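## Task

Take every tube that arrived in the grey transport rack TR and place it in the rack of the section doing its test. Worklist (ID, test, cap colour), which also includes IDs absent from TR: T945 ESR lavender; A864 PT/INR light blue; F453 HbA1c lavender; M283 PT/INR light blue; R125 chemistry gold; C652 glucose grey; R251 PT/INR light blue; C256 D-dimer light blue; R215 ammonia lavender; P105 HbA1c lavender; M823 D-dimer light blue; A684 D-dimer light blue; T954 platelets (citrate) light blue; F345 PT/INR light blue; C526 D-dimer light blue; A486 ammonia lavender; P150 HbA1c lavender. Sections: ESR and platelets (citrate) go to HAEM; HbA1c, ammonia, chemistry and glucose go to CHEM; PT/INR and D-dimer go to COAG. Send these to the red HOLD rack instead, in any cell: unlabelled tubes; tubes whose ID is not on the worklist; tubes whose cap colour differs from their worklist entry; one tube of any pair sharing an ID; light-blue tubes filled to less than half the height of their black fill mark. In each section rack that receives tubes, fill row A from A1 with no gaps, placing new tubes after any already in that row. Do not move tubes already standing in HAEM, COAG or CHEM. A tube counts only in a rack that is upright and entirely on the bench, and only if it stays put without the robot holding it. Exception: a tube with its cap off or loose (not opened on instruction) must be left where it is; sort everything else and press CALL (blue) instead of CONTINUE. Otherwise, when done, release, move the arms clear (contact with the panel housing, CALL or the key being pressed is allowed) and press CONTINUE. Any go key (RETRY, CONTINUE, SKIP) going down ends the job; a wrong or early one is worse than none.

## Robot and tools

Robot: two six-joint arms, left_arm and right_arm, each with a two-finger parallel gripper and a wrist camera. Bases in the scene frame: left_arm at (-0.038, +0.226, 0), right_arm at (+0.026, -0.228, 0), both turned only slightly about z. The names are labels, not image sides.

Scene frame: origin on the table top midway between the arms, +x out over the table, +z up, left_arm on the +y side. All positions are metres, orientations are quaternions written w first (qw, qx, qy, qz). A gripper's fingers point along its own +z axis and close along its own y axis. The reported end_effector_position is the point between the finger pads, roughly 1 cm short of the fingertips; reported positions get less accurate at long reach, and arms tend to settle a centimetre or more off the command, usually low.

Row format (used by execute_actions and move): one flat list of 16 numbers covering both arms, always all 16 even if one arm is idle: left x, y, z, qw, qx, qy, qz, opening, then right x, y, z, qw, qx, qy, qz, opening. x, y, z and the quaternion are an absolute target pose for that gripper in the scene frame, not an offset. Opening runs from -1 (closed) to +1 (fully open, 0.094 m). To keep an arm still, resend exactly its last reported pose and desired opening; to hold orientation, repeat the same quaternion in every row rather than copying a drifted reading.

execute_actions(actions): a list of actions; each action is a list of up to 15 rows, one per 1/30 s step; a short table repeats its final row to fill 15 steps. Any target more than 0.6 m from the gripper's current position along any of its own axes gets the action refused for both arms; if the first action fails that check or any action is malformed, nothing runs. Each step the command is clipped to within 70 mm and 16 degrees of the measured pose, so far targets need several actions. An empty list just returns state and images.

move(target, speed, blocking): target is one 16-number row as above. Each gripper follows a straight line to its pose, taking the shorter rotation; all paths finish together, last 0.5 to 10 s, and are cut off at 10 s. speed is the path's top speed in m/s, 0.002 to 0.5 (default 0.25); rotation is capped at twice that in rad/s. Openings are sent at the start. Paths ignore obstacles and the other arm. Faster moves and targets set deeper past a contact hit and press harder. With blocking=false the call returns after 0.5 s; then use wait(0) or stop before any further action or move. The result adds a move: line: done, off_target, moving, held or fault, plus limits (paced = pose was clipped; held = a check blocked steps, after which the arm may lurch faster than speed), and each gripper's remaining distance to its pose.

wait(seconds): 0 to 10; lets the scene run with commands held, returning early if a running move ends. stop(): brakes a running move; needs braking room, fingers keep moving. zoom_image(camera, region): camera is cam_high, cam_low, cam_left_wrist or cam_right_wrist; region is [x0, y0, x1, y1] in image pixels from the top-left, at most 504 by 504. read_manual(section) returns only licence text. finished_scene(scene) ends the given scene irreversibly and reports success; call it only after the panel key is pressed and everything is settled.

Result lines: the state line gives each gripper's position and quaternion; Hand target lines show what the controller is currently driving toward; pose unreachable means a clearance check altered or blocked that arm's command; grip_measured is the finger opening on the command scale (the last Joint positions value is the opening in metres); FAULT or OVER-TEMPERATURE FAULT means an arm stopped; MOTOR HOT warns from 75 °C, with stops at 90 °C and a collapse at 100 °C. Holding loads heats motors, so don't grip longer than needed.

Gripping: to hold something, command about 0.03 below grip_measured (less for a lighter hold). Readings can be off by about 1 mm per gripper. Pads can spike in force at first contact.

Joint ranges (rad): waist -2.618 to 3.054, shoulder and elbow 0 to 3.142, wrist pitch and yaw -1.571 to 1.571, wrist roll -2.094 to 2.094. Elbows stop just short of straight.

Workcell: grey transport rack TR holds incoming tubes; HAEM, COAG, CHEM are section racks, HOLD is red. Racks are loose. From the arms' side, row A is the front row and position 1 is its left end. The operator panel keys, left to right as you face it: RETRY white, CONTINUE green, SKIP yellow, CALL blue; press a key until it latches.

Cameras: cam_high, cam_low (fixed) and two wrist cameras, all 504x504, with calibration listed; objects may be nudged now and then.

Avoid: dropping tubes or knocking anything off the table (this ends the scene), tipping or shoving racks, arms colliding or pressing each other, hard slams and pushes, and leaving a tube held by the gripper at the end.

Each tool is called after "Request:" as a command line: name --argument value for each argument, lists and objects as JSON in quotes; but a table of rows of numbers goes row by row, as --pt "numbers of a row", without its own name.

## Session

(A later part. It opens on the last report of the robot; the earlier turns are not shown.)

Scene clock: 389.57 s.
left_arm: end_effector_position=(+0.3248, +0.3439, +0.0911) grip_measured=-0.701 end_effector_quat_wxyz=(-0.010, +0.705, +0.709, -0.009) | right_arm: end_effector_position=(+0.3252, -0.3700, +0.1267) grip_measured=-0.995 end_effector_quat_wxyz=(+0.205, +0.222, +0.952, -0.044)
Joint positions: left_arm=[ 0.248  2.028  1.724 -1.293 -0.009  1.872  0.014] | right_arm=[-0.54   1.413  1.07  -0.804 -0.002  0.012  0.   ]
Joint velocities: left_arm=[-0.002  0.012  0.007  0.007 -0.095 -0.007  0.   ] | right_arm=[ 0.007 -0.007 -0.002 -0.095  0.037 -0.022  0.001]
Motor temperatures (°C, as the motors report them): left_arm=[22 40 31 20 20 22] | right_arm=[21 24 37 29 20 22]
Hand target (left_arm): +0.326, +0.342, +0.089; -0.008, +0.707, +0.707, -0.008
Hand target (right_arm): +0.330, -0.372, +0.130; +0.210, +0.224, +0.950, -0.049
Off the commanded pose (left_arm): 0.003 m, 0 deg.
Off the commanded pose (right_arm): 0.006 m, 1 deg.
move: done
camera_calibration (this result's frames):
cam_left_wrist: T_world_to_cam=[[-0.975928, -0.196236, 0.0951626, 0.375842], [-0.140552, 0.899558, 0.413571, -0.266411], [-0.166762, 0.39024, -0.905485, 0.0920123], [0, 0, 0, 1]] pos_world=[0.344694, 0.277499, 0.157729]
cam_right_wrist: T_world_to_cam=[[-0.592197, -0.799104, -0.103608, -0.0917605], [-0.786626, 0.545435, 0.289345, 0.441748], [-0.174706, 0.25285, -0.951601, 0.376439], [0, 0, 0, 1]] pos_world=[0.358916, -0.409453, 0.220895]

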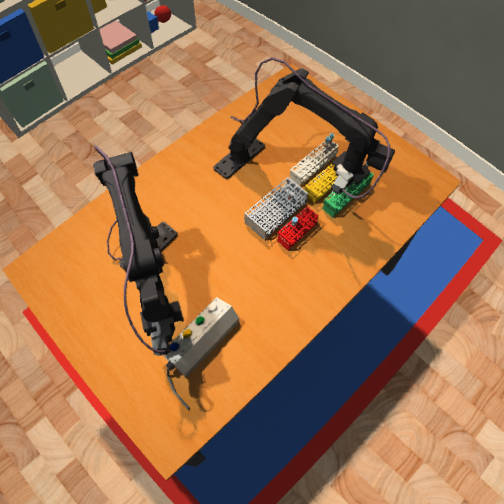

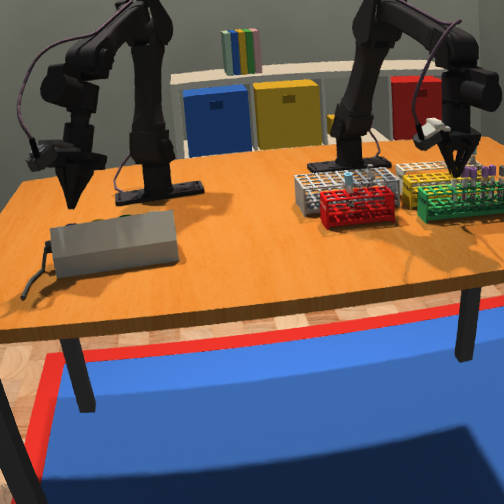

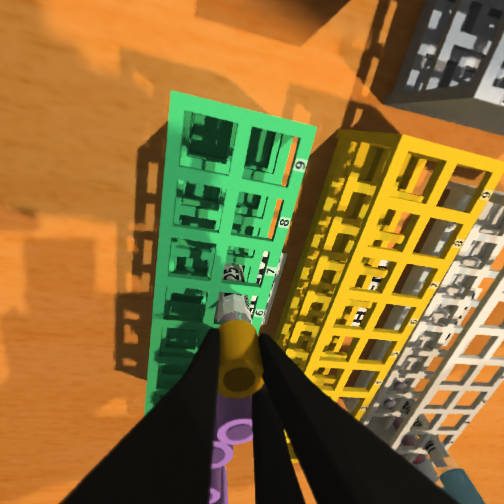

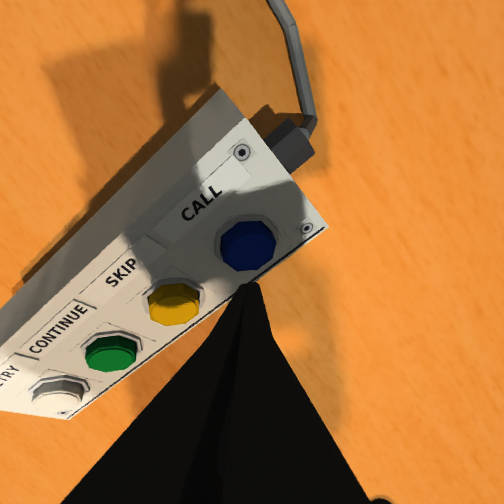

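Request:
execute_actions --actions '[[[0.3265,0.342,0.088,-0.008,0.707,0.707,-0.008,-0.72,0.330,-0.372,0.130,0.210,0.2235,0.950,-0.0495,-1],[0.3265,0.342,0.087,-0.008,0.707,0.707,-0.008,-0.72,0.330,-0.372,0.130,0.210,0.2235,0.950,-0.0495,-1],[0.3265,0.342,0.086,-0.008,0.707,0.707,-0.008,-0.72,0.330,-0.372,0.130,0.210,0.2235,0.950,-0.0495,-1],[0.3265,0.342,0.0855,-0.008,0.707,0.707,-0.008,-0.72,0.330,-0.372,0.130,0.210,0.2235,0.950,-0.0495,-1],[0.3265,0.342,0.0855,-0.008,0.707,0.707,-0.008,-0.72,0.330,-0.372,0.130,0.210,0.2235,0.950,-0.0495,-1],[0.3265,0.342,0.0855,-0.008,0.707,0.707,-0.008,-0.72,0.330,-0.372,0.130,0.210,0.2235,0.950,-0.0495,-1],[0.3265,0.342,0.0855,-0.008,0.707,0.707,-0.008,-0.72,0.330,-0.372,0.130,0.210,0.2235,0.950,-0.0495,-1],[0.3265,0.342,0.0855,-0.008,0.707,0.707,-0.008,-0.70,0.330,-0.372,0.130,0.210,0.2235,0.950,-0.0495,-1],[0.3265,0.342,0.0855,-0.008,0.707,0.707,-0.008,-0.68,0.330,-0.372,0.130,0.210,0.2235,0.950,-0.0495,-1],[0.3265,0.342,0.0855,-0.008,0.707,0.707,-0.008,-0.65,0.330,-0.372,0.130,0.210,0.2235,0.950,-0.0495,-1],[0.3265,0.342,0.0855,-0.008,0.707,0.707,-0.008,-0.61,0.330,-0.372,0.130,0.210,0.2235,0.950,-0.0495,-1],[0.3265,0.342,0.0855,-0.008,0.707,0.707,-0.008,-0.56,0.330,-0.372,0.130,0.210,0.2235,0.950,-0.0495,-1],[0.3265,0.342,0.0855,-0.008,0.707,0.707,-0.008,-0.5,0.330,-0.372,0.130,0.210,0.2235,0.950,-0.0495,-1],[0.3265,0.342,0.0855,-0.008,0.707,0.707,-0.008,-0.44,0.330,-0.372,0.130,0.210,0.2235,0.950,-0.0495,-1],[0.3265,0.342,0.0855,-0.008,0.707,0.707,-0.008,-0.38,0.330,-0.372,0.130,0.210,0.2235,0.950,-0.0495,-1]]]'

Request:
move --target '[0.3265,0.340,0.16,-0.004,0.707,0.707,-0.004,-0.38,0.330,-0.372,0.130,0.210,0.2235,0.950,-0.0495,-1]' --speed 0.1

Scene clock: 413.63 s.
left_arm: end_effector_position=(+0.3256, +0.3441, +0.0885) grip_measured=-0.410 end_effector_quat_wxyz=(-0.009, +0.705, +0.709, -0.008) | right_arm: end_effector_position=(+0.3254, -0.3702, +0.1268) grip_measured=-0.995 end_effector_quat_wxyz=(+0.206, +0.223, +0.952, -0.045)
Joint positions: left_arm=[ 0.248  2.028  1.714 -1.279 -0.009  1.872  0.028] | right_arm=[-0.54   1.413  1.07  -0.803 -0.001  0.012  0.   ]
Joint velocities: left_arm=[-0.022  0.007  0.002  0.066 -0.066  0.037  0.056] | right_arm=[-0.002  0.017 -0.012  0.022  0.007  0.037 -0.001]
Motor temperatures (°C, as the motors report them): left_arm=[22 41 30 20 20 22] | right_arm=[21 24 37 30 20 22]
Hand target (left_arm): +0.326, +0.342, +0.086; -0.008, +0.707, +0.707, -0.008
Hand target (right_arm): +0.330, -0.372, +0.130; +0.210, +0.224, +0.950, -0.049
Off the commanded pose (left_arm): 0.004 m, 0 deg.
Off the commanded pose (right_arm): 0.006 m, 1 deg.
camera_calibration (this result's frames):
cam_left_wrist: T_world_to_cam=[[-0.976267, -0.196343, 0.0913869, 0.377332], [-0.142057, 0.899081, 0.414094, -0.264868], [-0.163469, 0.391284, -0.905635, 0.0883444], [0, 0, 0, 1]] pos_world=[0.345192, 0.277657, 0.155205]
cam_right_wrist: T_world_to_cam=[[-0.592914, -0.798593, -0.103451, -0.09143], [-0.786325, 0.546471, 0.288207, 0.44241], [-0.173627, 0.252228, -0.951964, 0.376105], [0, 0, 0, 1]] pos_world=[0.35897, -0.409643, 0.221074]

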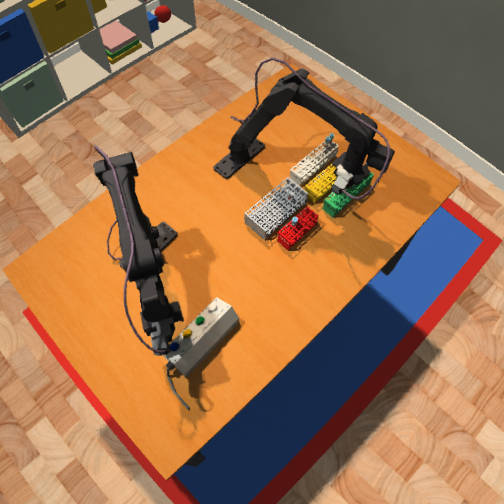

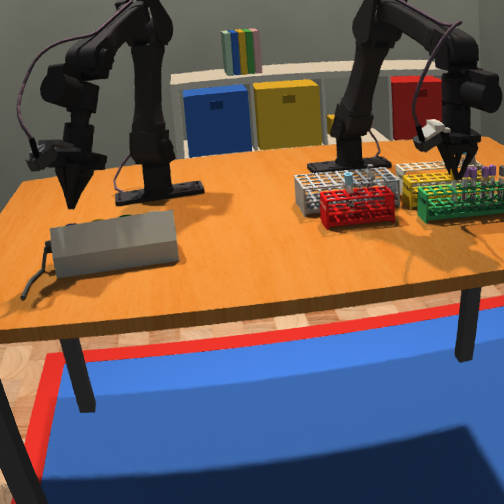

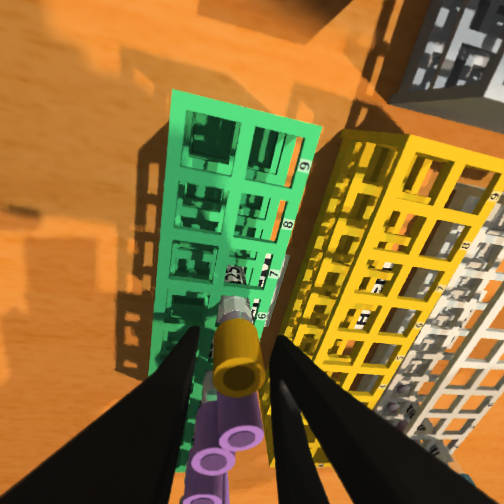

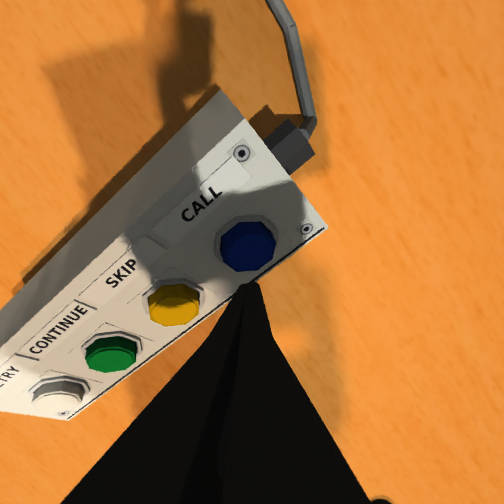

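Scene clock: 414.93 s.
left_arm: end_effector_position=(+0.3252, +0.3440, +0.1567) grip_measured=-0.383 end_effector_quat_wxyz=(-0.006, +0.705, +0.709, -0.001) | right_arm: end_effector_position=(+0.3254, -0.3702, +0.1268) grip_measured=-0.995 end_effector_quat_wxyz=(+0.206, +0.223, +0.952, -0.045)
Joint positions: left_arm=[ 0.248  2.028  1.986 -1.535 -0.009  1.872  0.029] | right_arm=[-0.54   1.413  1.07  -0.803 -0.001  0.012  0.   ]
Joint velocities: left_arm=[ 0.007 -0.007  0.007 -0.095 -0.051  0.007 -0.001] | right_arm=[ 0.002 -0.012 -0.012  0.051 -0.037  0.022 -0.   ]
Motor temperatures (°C, as the motors report them): left_arm=[22 41 31 20 20 22] | right_arm=[21 24 37 30 20 22]
Hand target (left_arm): +0.327, +0.340, +0.160; -0.004, +0.707, +0.707, -0.004
Hand target (right_arm): +0.330, -0.372, +0.130; +0.210, +0.224, +0.950, -0.049
Off the commanded pose (left_arm): 0.005 m, 1 deg.
Off the commanded pose (right_arm): 0.006 m, 1 deg.
move: done
camera_calibration (this result's frames):
cam_left_wrist: T_world_to_cam=[[-0.977487, -0.19673, 0.0762714, 0.37356], [-0.148095, 0.897165, 0.416128, -0.290708], [-0.150293, 0.395464, -0.906102, 0.144362], [0, 0, 0, 1]] pos_world=[0.343794, 0.277213, 0.223286]
cam_right_wrist: T_world_to_cam=[[-0.592914, -0.798593, -0.103451, -0.09143], [-0.786325, 0.546471, 0.288207, 0.44241], [-0.173627, 0.252228, -0.951964, 0.376105], [0, 0, 0, 1]] pos_world=[0.35897, -0.409643, 0.221074]

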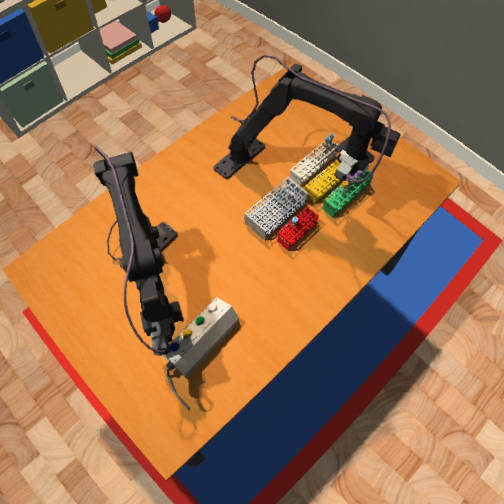

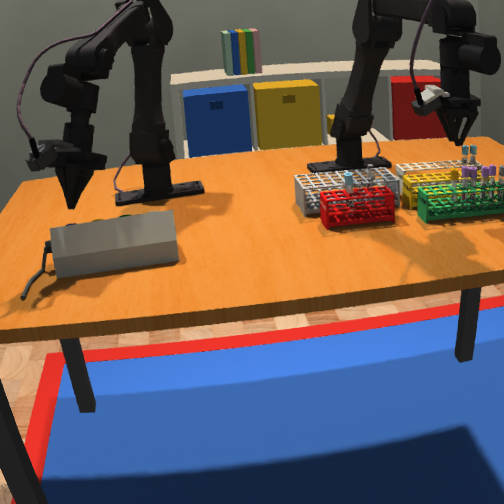

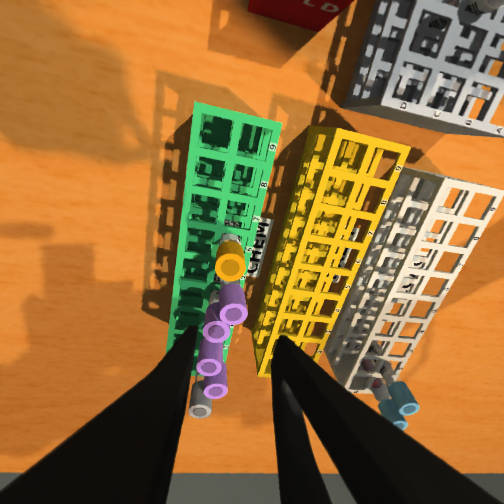

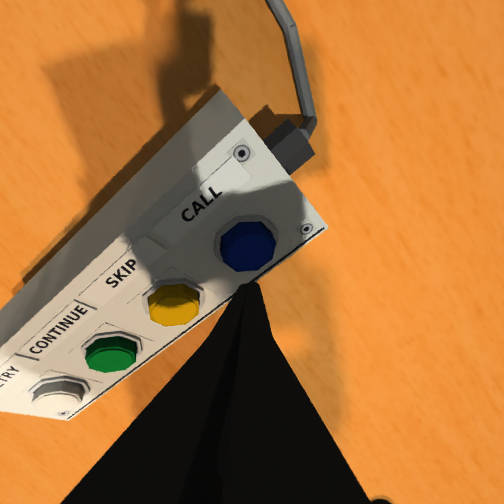

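Request:
move --target '[0.305,0.335,0.195,0.03,0.706,0.706,0.04,-0.38,0.342,-0.377,0.092,0.210,0.2235,0.950,-0.0495,-1]' --speed 0.05

Scene clock: 431.07 s.
left_arm: end_effector_position=(+0.3059, +0.3358, +0.1870) grip_measured=-0.383 end_effector_quat_wxyz=(+0.016, +0.707, +0.707, +0.029) | right_arm: end_effector_position=(+0.3433, -0.3809, +0.1066) grip_measured=-0.995 end_effector_quat_wxyz=(+0.224, +0.223, +0.947, -0.054)
Joint positions: left_arm=[ 0.248  1.884  1.904 -1.526  0.002  1.878  0.029] | right_arm=[-0.54   1.474  1.024 -0.656  0.009  0.013  0.   ]
Joint velocities: left_arm=[ 0.002  0.017 -0.022  0.007 -0.066 -0.11  -0.   ] | right_arm=[ 0.007  0.002 -0.012 -0.037 -0.007  0.051  0.   ]
Motor temperatures (°C, as the motors report them): left_arm=[22 41 32 20 20 22] | right_arm=[21 24 36 30 20 22]
Hand target (left_arm): +0.305, +0.335, +0.195; +0.030, +0.707, +0.706, +0.040
Hand target (right_arm): +0.341, -0.377, +0.092; +0.210, +0.224, +0.951, -0.049
Off the commanded pose (left_arm): 0.008 m, 2 deg.
Off the commanded pose (right_arm): 0.015 m, 2 deg.
move: off_target (right_arm)
camera_calibration (this result's frames):
cam_left_wrist: T_world_to_cam=[[-0.981535, -0.191264, 0.00274537, 0.363946], [-0.172909, 0.893296, 0.414878, -0.289706], [-0.0818037, 0.406743, -0.909873, 0.148124], [0, 0, 0, 1]] pos_world=[0.319249, 0.268155, 0.253967]
cam_right_wrist: T_world_to_cam=[[-0.593685, -0.798172, -0.102273, -0.0910856], [-0.792153, 0.557338, 0.248733, 0.478504], [-0.141531, 0.228685, -0.963157, 0.343901], [0, 0, 0, 1]] pos_world=[0.373645, -0.418035, 0.202896]

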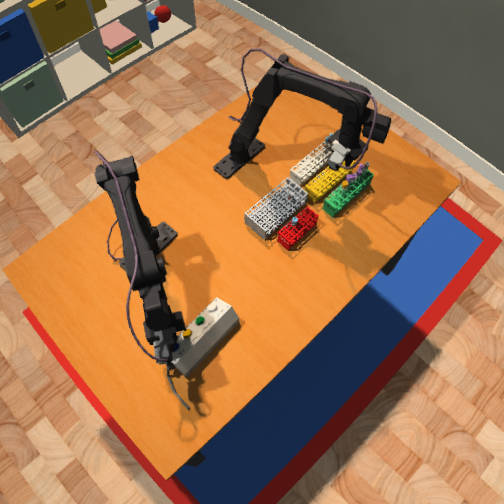

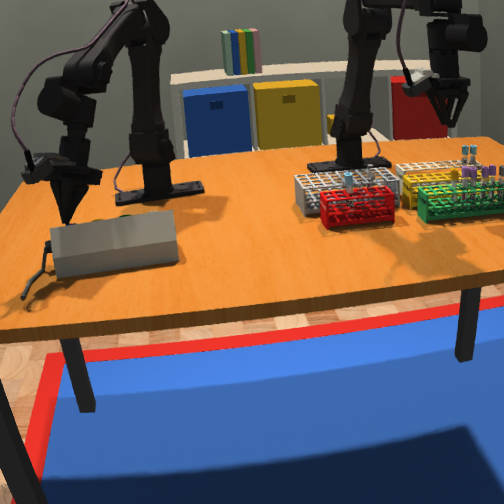

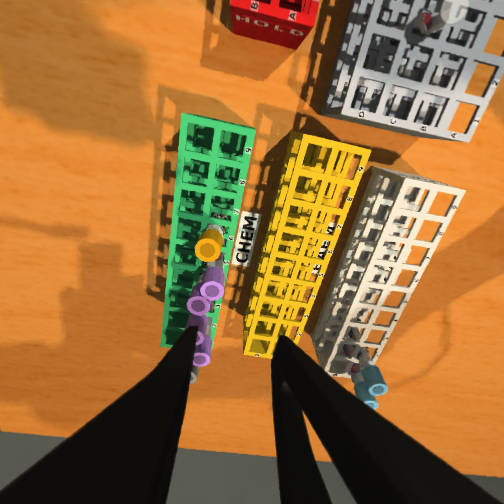

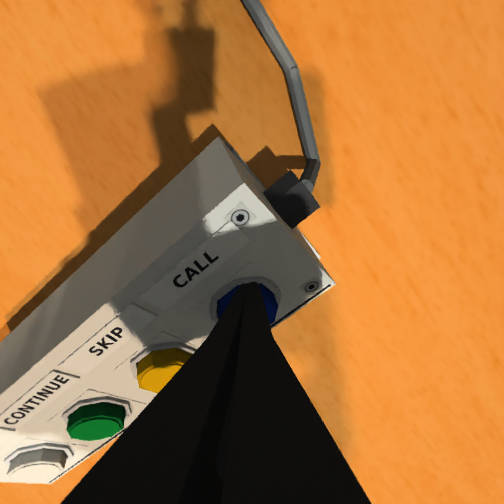

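Request:
move --target '[0.305,0.335,0.195,0.03,0.706,0.706,0.04,-0.38,0.332,-0.373,0.122,0.210,0.2235,0.950,-0.0495,-1]' --speed 0.06

Request:
zoom_image --camera "cam_right_wrist" --region '[120,200,320,400]'

Scene clock: 438.07 s.
left_arm: end_effector_position=(+0.3060, +0.3358, +0.1870) grip_measured=-0.383 end_effector_quat_wxyz=(+0.016, +0.707, +0.707, +0.029) | right_arm: end_effector_position=(+0.3289, -0.3740, +0.1093) grip_measured=-0.995 end_effector_quat_wxyz=(+0.198, +0.224, +0.953, -0.049)
Joint positions: left_arm=[ 0.248  1.884  1.904 -1.525  0.002  1.878  0.029] | right_arm=[-0.54   1.453  1.038 -0.745  0.009  0.013  0.   ]
Joint velocities: left_arm=[ 0.012 -0.002  0.022  0.022 -0.007 -0.037  0.001] | right_arm=[ 0.002  0.002 -0.017 -0.007  0.007  0.051 -0.001]
Motor temperatures (°C, as the motors report them): left_arm=[22 42 31 20 20 22] | right_arm=[21 25 36 30 20 22]
Hand target (left_arm): +0.305, +0.335, +0.195; +0.030, +0.706, +0.706, +0.040
Hand target (right_arm): +0.332, -0.373, +0.122; +0.210, +0.224, +0.950, -0.050
Off the commanded pose (left_arm): 0.008 m, 2 deg.
Off the commanded pose (right_arm): 0.013 m, 1 deg.
move: off_target (right_arm)
camera_calibration (this result's frames):
cam_left_wrist: T_world_to_cam=[[-0.981541, -0.191239, 0.00232283, 0.36412], [-0.173085, 0.893403, 0.414574, -0.289582], [-0.0813578, 0.40652, -0.910012, 0.148118], [0, 0, 0, 1]] pos_world=[0.319326, 0.268135, 0.253997]
cam_right_wrist: T_world_to_cam=[[-0.598498, -0.795864, -0.0916571, -0.0926334], [-0.778826, 0.551214, 0.299319, 0.450361], [-0.187695, 0.250527, -0.94974, 0.364715], [0, 0, 0, 1]] pos_world=[0.363767, -0.41334, 0.203092]

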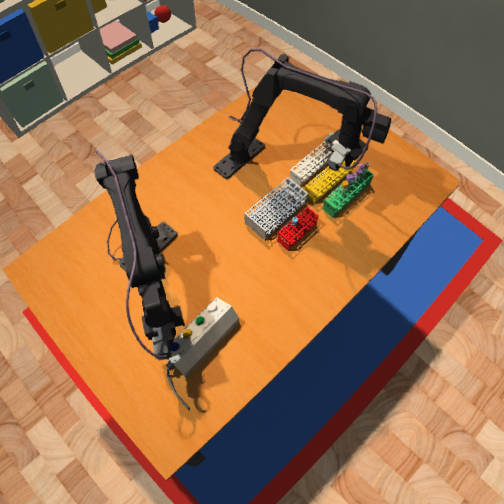

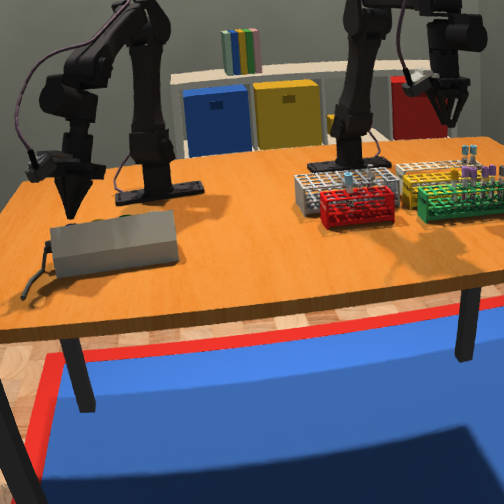

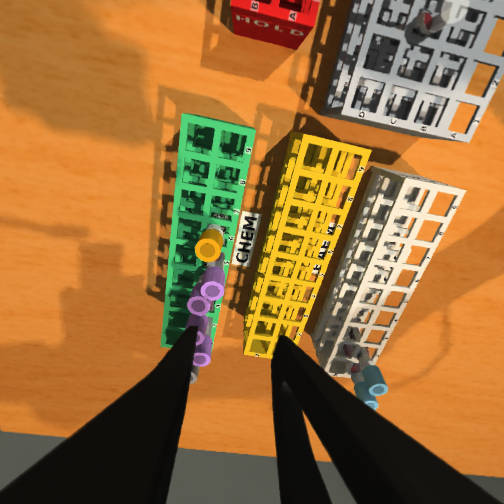

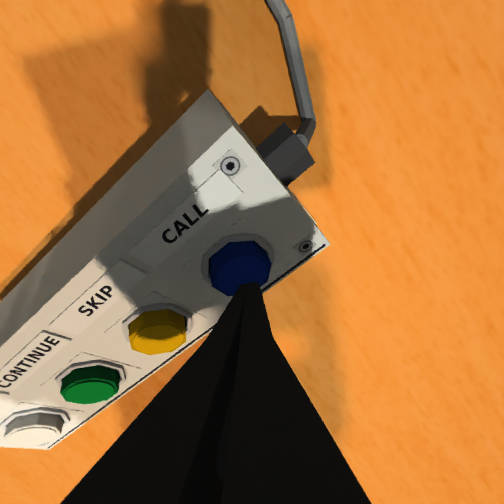

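Region (120, 200, 320, 400) of cam_right_wrist's 504x504 image, scaled by 2.520, with more detail than that image has.

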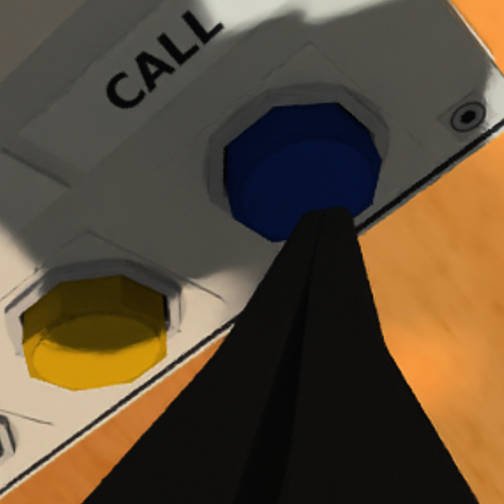

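Request:
move --target '[0.305,0.335,0.195,0.03,0.706,0.706,0.04,-0.38,0.336,-0.374,0.086,0.200,0.224,0.953,-0.047,-1]' --speed 0.04

Request:
zoom_image --camera "cam_right_wrist" --region '[120,200,320,400]'

Scene clock: 444.43 s.
left_arm: end_effector_position=(+0.3060, +0.3358, +0.1870) grip_measured=-0.383 end_effector_quat_wxyz=(+0.016, +0.707, +0.707, +0.029) | right_arm: end_effector_position=(+0.3345, -0.3768, +0.0997) grip_measured=-0.995 end_effector_quat_wxyz=(+0.207, +0.224, +0.951, -0.051)
Joint positions: left_arm=[ 0.248  1.884  1.904 -1.525  0.002  1.878  0.029] | right_arm=[-0.54   1.47   1.008 -0.679  0.01   0.013  0.   ]
Joint velocities: left_arm=[-0.007 -0.012  0.017 -0.037 -0.022  0.022 -0.   ] | right_arm=[-0.007  0.012  0.002  0.007 -0.007 -0.007  0.002]
Motor temperatures (°C, as the motors report them): left_arm=[22 42 31 20 20 22] | right_arm=[21 25 36 30 20 22]
Hand target (left_arm): +0.305, +0.335, +0.195; +0.030, +0.706, +0.706, +0.040
Hand target (right_arm): +0.335, -0.374, +0.086; +0.200, +0.224, +0.953, -0.047
Off the commanded pose (left_arm): 0.008 m, 2 deg.
Off the commanded pose (right_arm): 0.014 m, 1 deg.
move: off_target (right_arm)
camera_calibration (this result's frames):
cam_left_wrist: T_world_to_cam=[[-0.981541, -0.191239, 0.00232283, 0.36412], [-0.173085, 0.893403, 0.414574, -0.289582], [-0.0813578, 0.40652, -0.910012, 0.148118], [0, 0, 0, 1]] pos_world=[0.319326, 0.268135, 0.253997]
cam_right_wrist: T_world_to_cam=[[-0.597129, -0.796523, -0.094801, -0.0927424], [-0.783398, 0.553684, 0.282351, 0.463303], [-0.172409, 0.242867, -0.954615, 0.349874], [0, 0, 0, 1]] pos_world=[0.367893, -0.415368, 0.194389]

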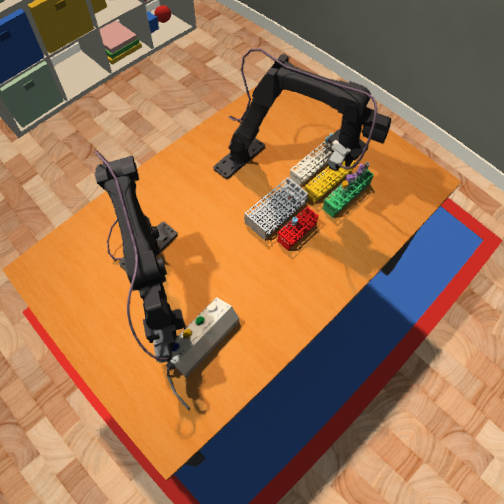

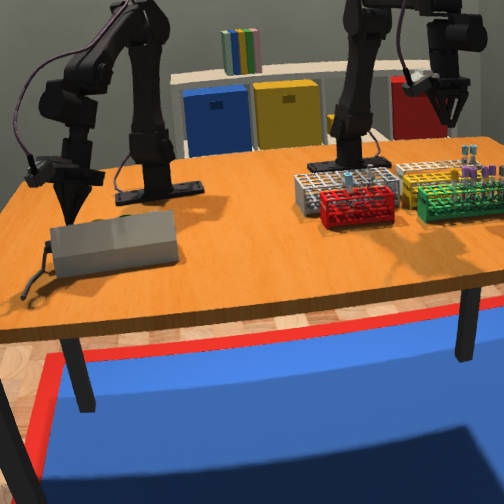

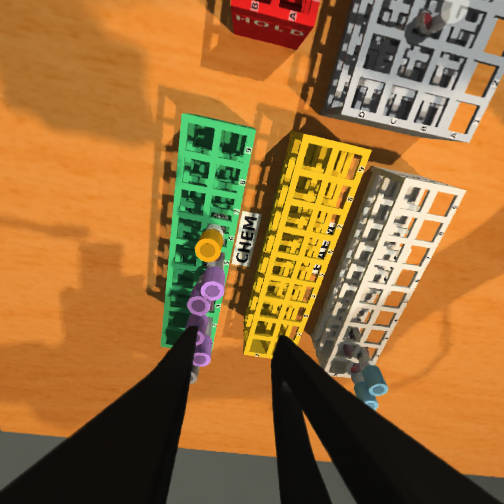

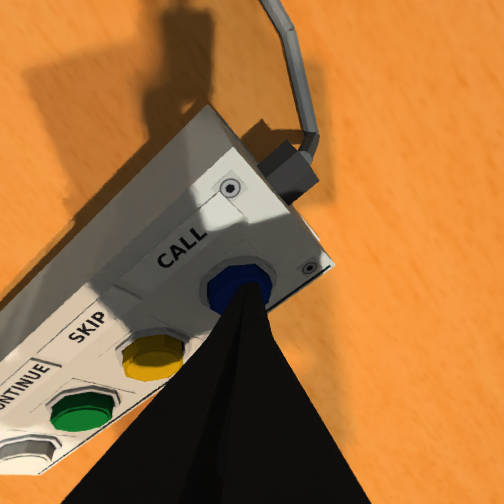

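Region (120, 200, 320, 400) of cam_right_wrist's 504x504 image, scaled by 2.520, with more detail than that image has.

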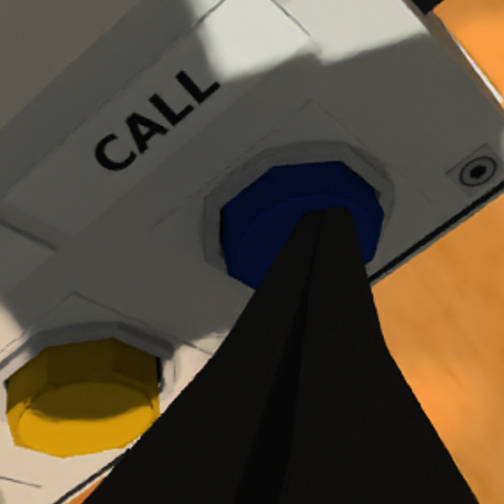

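On the key, centred; press further.

Request:
move --target '[0.305,0.335,0.195,0.03,0.706,0.706,0.04,-0.38,0.340,-0.376,0.076,0.200,0.224,0.953,-0.047,-1]' --speed 0.04

Request:
zoom_image --camera "cam_right_wrist" --region '[120,200,320,400]'

Scene clock: 450.47 s.
left_arm: end_effector_position=(+0.3061, +0.3358, +0.1870) grip_measured=-0.383 end_effector_quat_wxyz=(+0.016, +0.707, +0.707, +0.029) | right_arm: end_effector_position=(+0.3380, -0.3811, +0.0987) grip_measured=-0.996 end_effector_quat_wxyz=(+0.213, +0.225, +0.949, -0.059)
Joint positions: left_arm=[ 0.248  1.884  1.904 -1.525  0.002  1.878  0.029] | right_arm=[-0.54   1.479  1.005 -0.653  0.023  0.013  0.   ]
Joint velocities: left_arm=[ 0.002 -0.017 -0.007  0.037  0.037  0.007 -0.   ] | right_arm=[-0.002 -0.017 -0.012 -0.051  0.037  0.022 -0.   ]
Motor temperatures (°C, as the motors report them): left_arm=[22 42 31 20 20 22] | right_arm=[21 25 35 30 20 22]
Hand target (left_arm): +0.305, +0.335, +0.195; +0.030, +0.706, +0.706, +0.040
Hand target (right_arm): +0.338, -0.375, +0.077; +0.199, +0.224, +0.953, -0.047
Off the commanded pose (left_arm): 0.008 m, 2 deg.
Off the commanded pose (right_arm): 0.023 m, 2 deg.
move: off_target (right_arm)
camera_calibration (this result's frames):
cam_left_wrist: T_world_to_cam=[[-0.981542, -0.191239, 0.00194386, 0.364285], [-0.173236, 0.893356, 0.414615, -0.28954], [-0.0810269, 0.406625, -0.909995, 0.14798], [0, 0, 0, 1]] pos_world=[0.319392, 0.268156, 0.254]
cam_right_wrist: T_world_to_cam=[[-0.600882, -0.794709, -0.0858959, -0.0931057], [-0.782489, 0.562862, 0.266266, 0.47356], [-0.163256, 0.227207, -0.960065, 0.341985], [0, 0, 0, 1]] pos_world=[0.370441, -0.418242, 0.194237]

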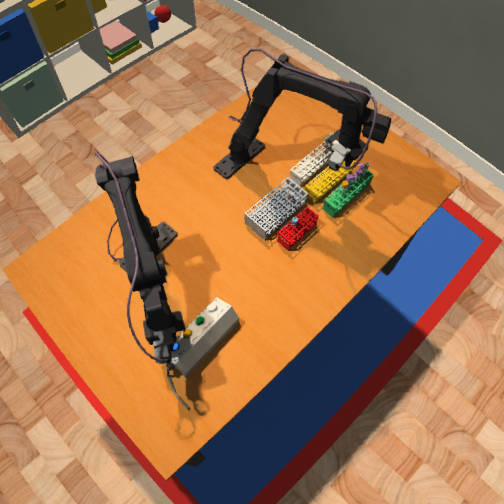

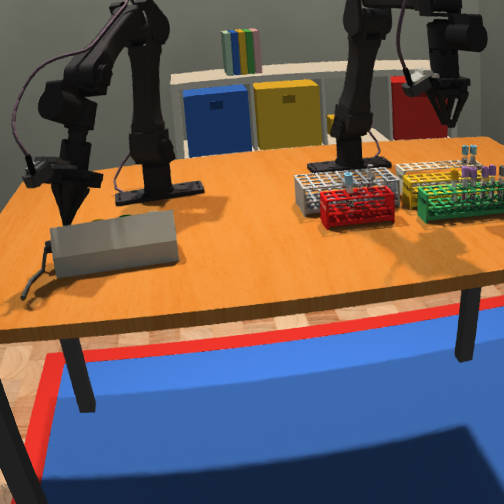

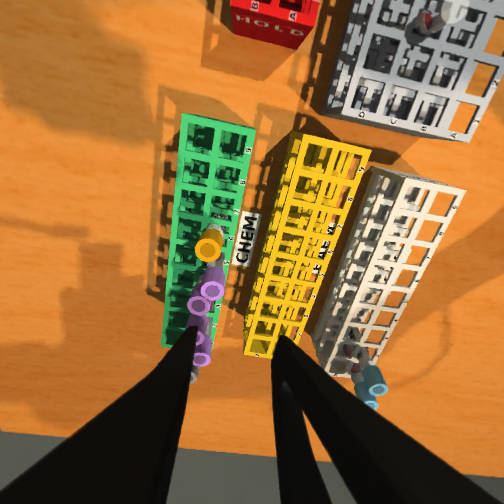

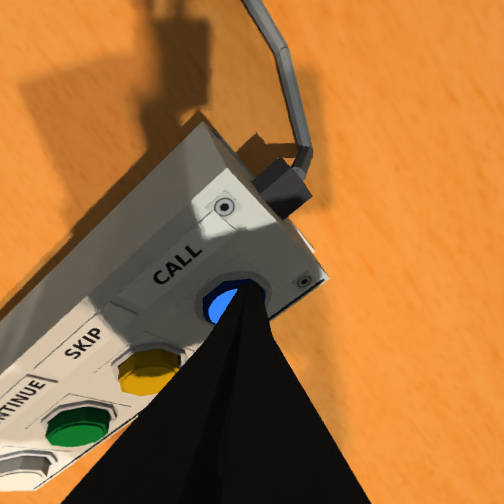

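Region (120, 200, 320, 400) of cam_right_wrist's 504x504 image, scaled by 2.520, with more detail than that image has.

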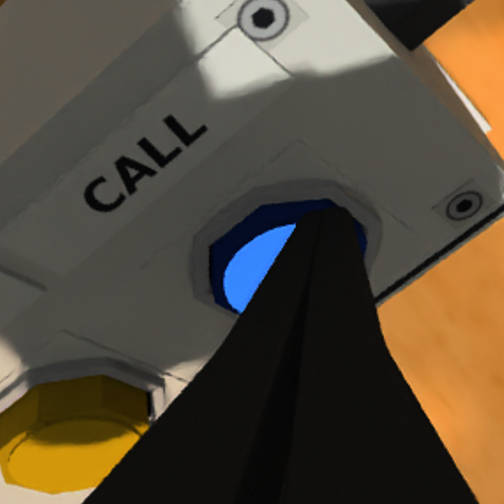

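CALL is lit. Lift clear.

Request:
move --target '[0.305,0.335,0.195,0.03,0.706,0.706,0.04,-0.38,0.325,-0.378,0.15,0.210,0.2235,0.950,-0.0495,-1]' --speed 0.1

Scene clock: 454.10 s.
left_arm: end_effector_position=(+0.3061, +0.3358, +0.1870) grip_measured=-0.383 end_effector_quat_wxyz=(+0.016, +0.707, +0.707, +0.029) | right_arm: end_effector_position=(+0.3243, -0.3764, +0.1394) grip_measured=-0.996 end_effector_quat_wxyz=(+0.200, +0.225, +0.952, -0.050)
Joint positions: left_arm=[ 0.248  1.884  1.904 -1.525  0.002  1.878  0.029] | right_arm=[-0.554  1.425  1.133 -0.865  0.005  0.001  0.   ]
Joint velocities: left_arm=[-0.012  0.002  0.002 -0.037 -0.125 -0.066  0.001] | right_arm=[-0.012 -0.017 -0.012 -0.037 -0.051 -0.007 -0.001]
Motor temperatures (°C, as the motors report them): left_arm=[22 43 31 20 20 22] | right_arm=[21 25 35 30 20 22]
Hand target (left_arm): +0.305, +0.335, +0.195; +0.030, +0.706, +0.706, +0.040
Hand target (right_arm): +0.325, -0.378, +0.150; +0.210, +0.224, +0.950, -0.050
Off the commanded pose (left_arm): 0.008 m, 2 deg.
Off the commanded pose (right_arm): 0.011 m, 1 deg.
move: off_target (right_arm)
camera_calibration (this result's frames):
cam_left_wrist: T_world_to_cam=[[-0.981542, -0.191239, 0.00194386, 0.364285], [-0.173236, 0.893356, 0.414615, -0.28954], [-0.0810269, 0.406625, -0.909995, 0.14798], [0, 0, 0, 1]] pos_world=[0.319392, 0.268156, 0.254]
cam_right_wrist: T_world_to_cam=[[-0.599835, -0.794886, -0.0914079, -0.09369], [-0.778509, 0.553435, 0.296028, 0.440311], [-0.18472, 0.24873, -0.950795, 0.391584], [0, 0, 0, 1]] pos_world=[0.358921, -0.415555, 0.233408]

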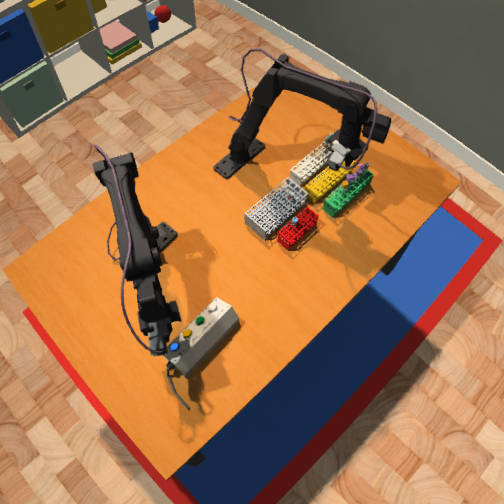

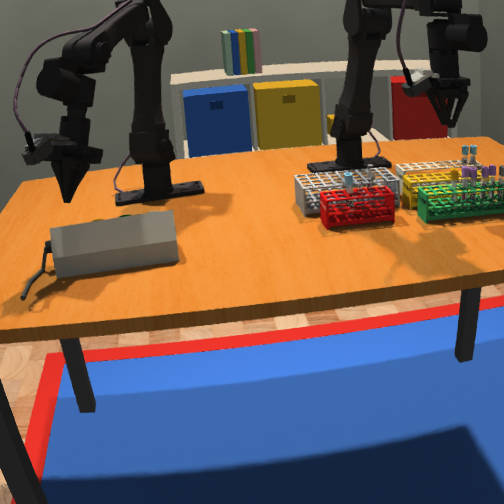

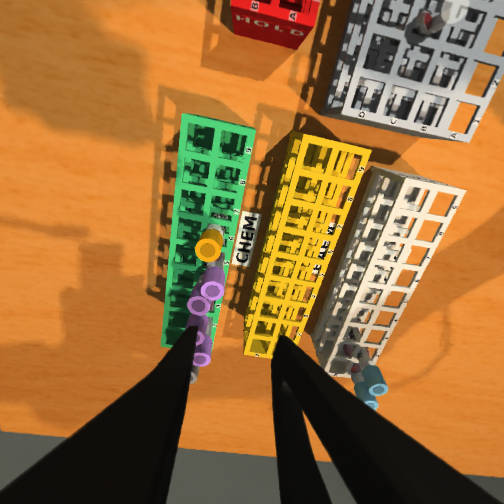

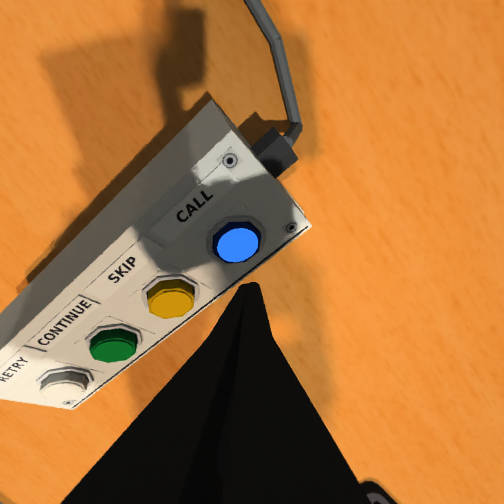

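Request:
finished_scene --scene 2

The scene is finished: the task was done.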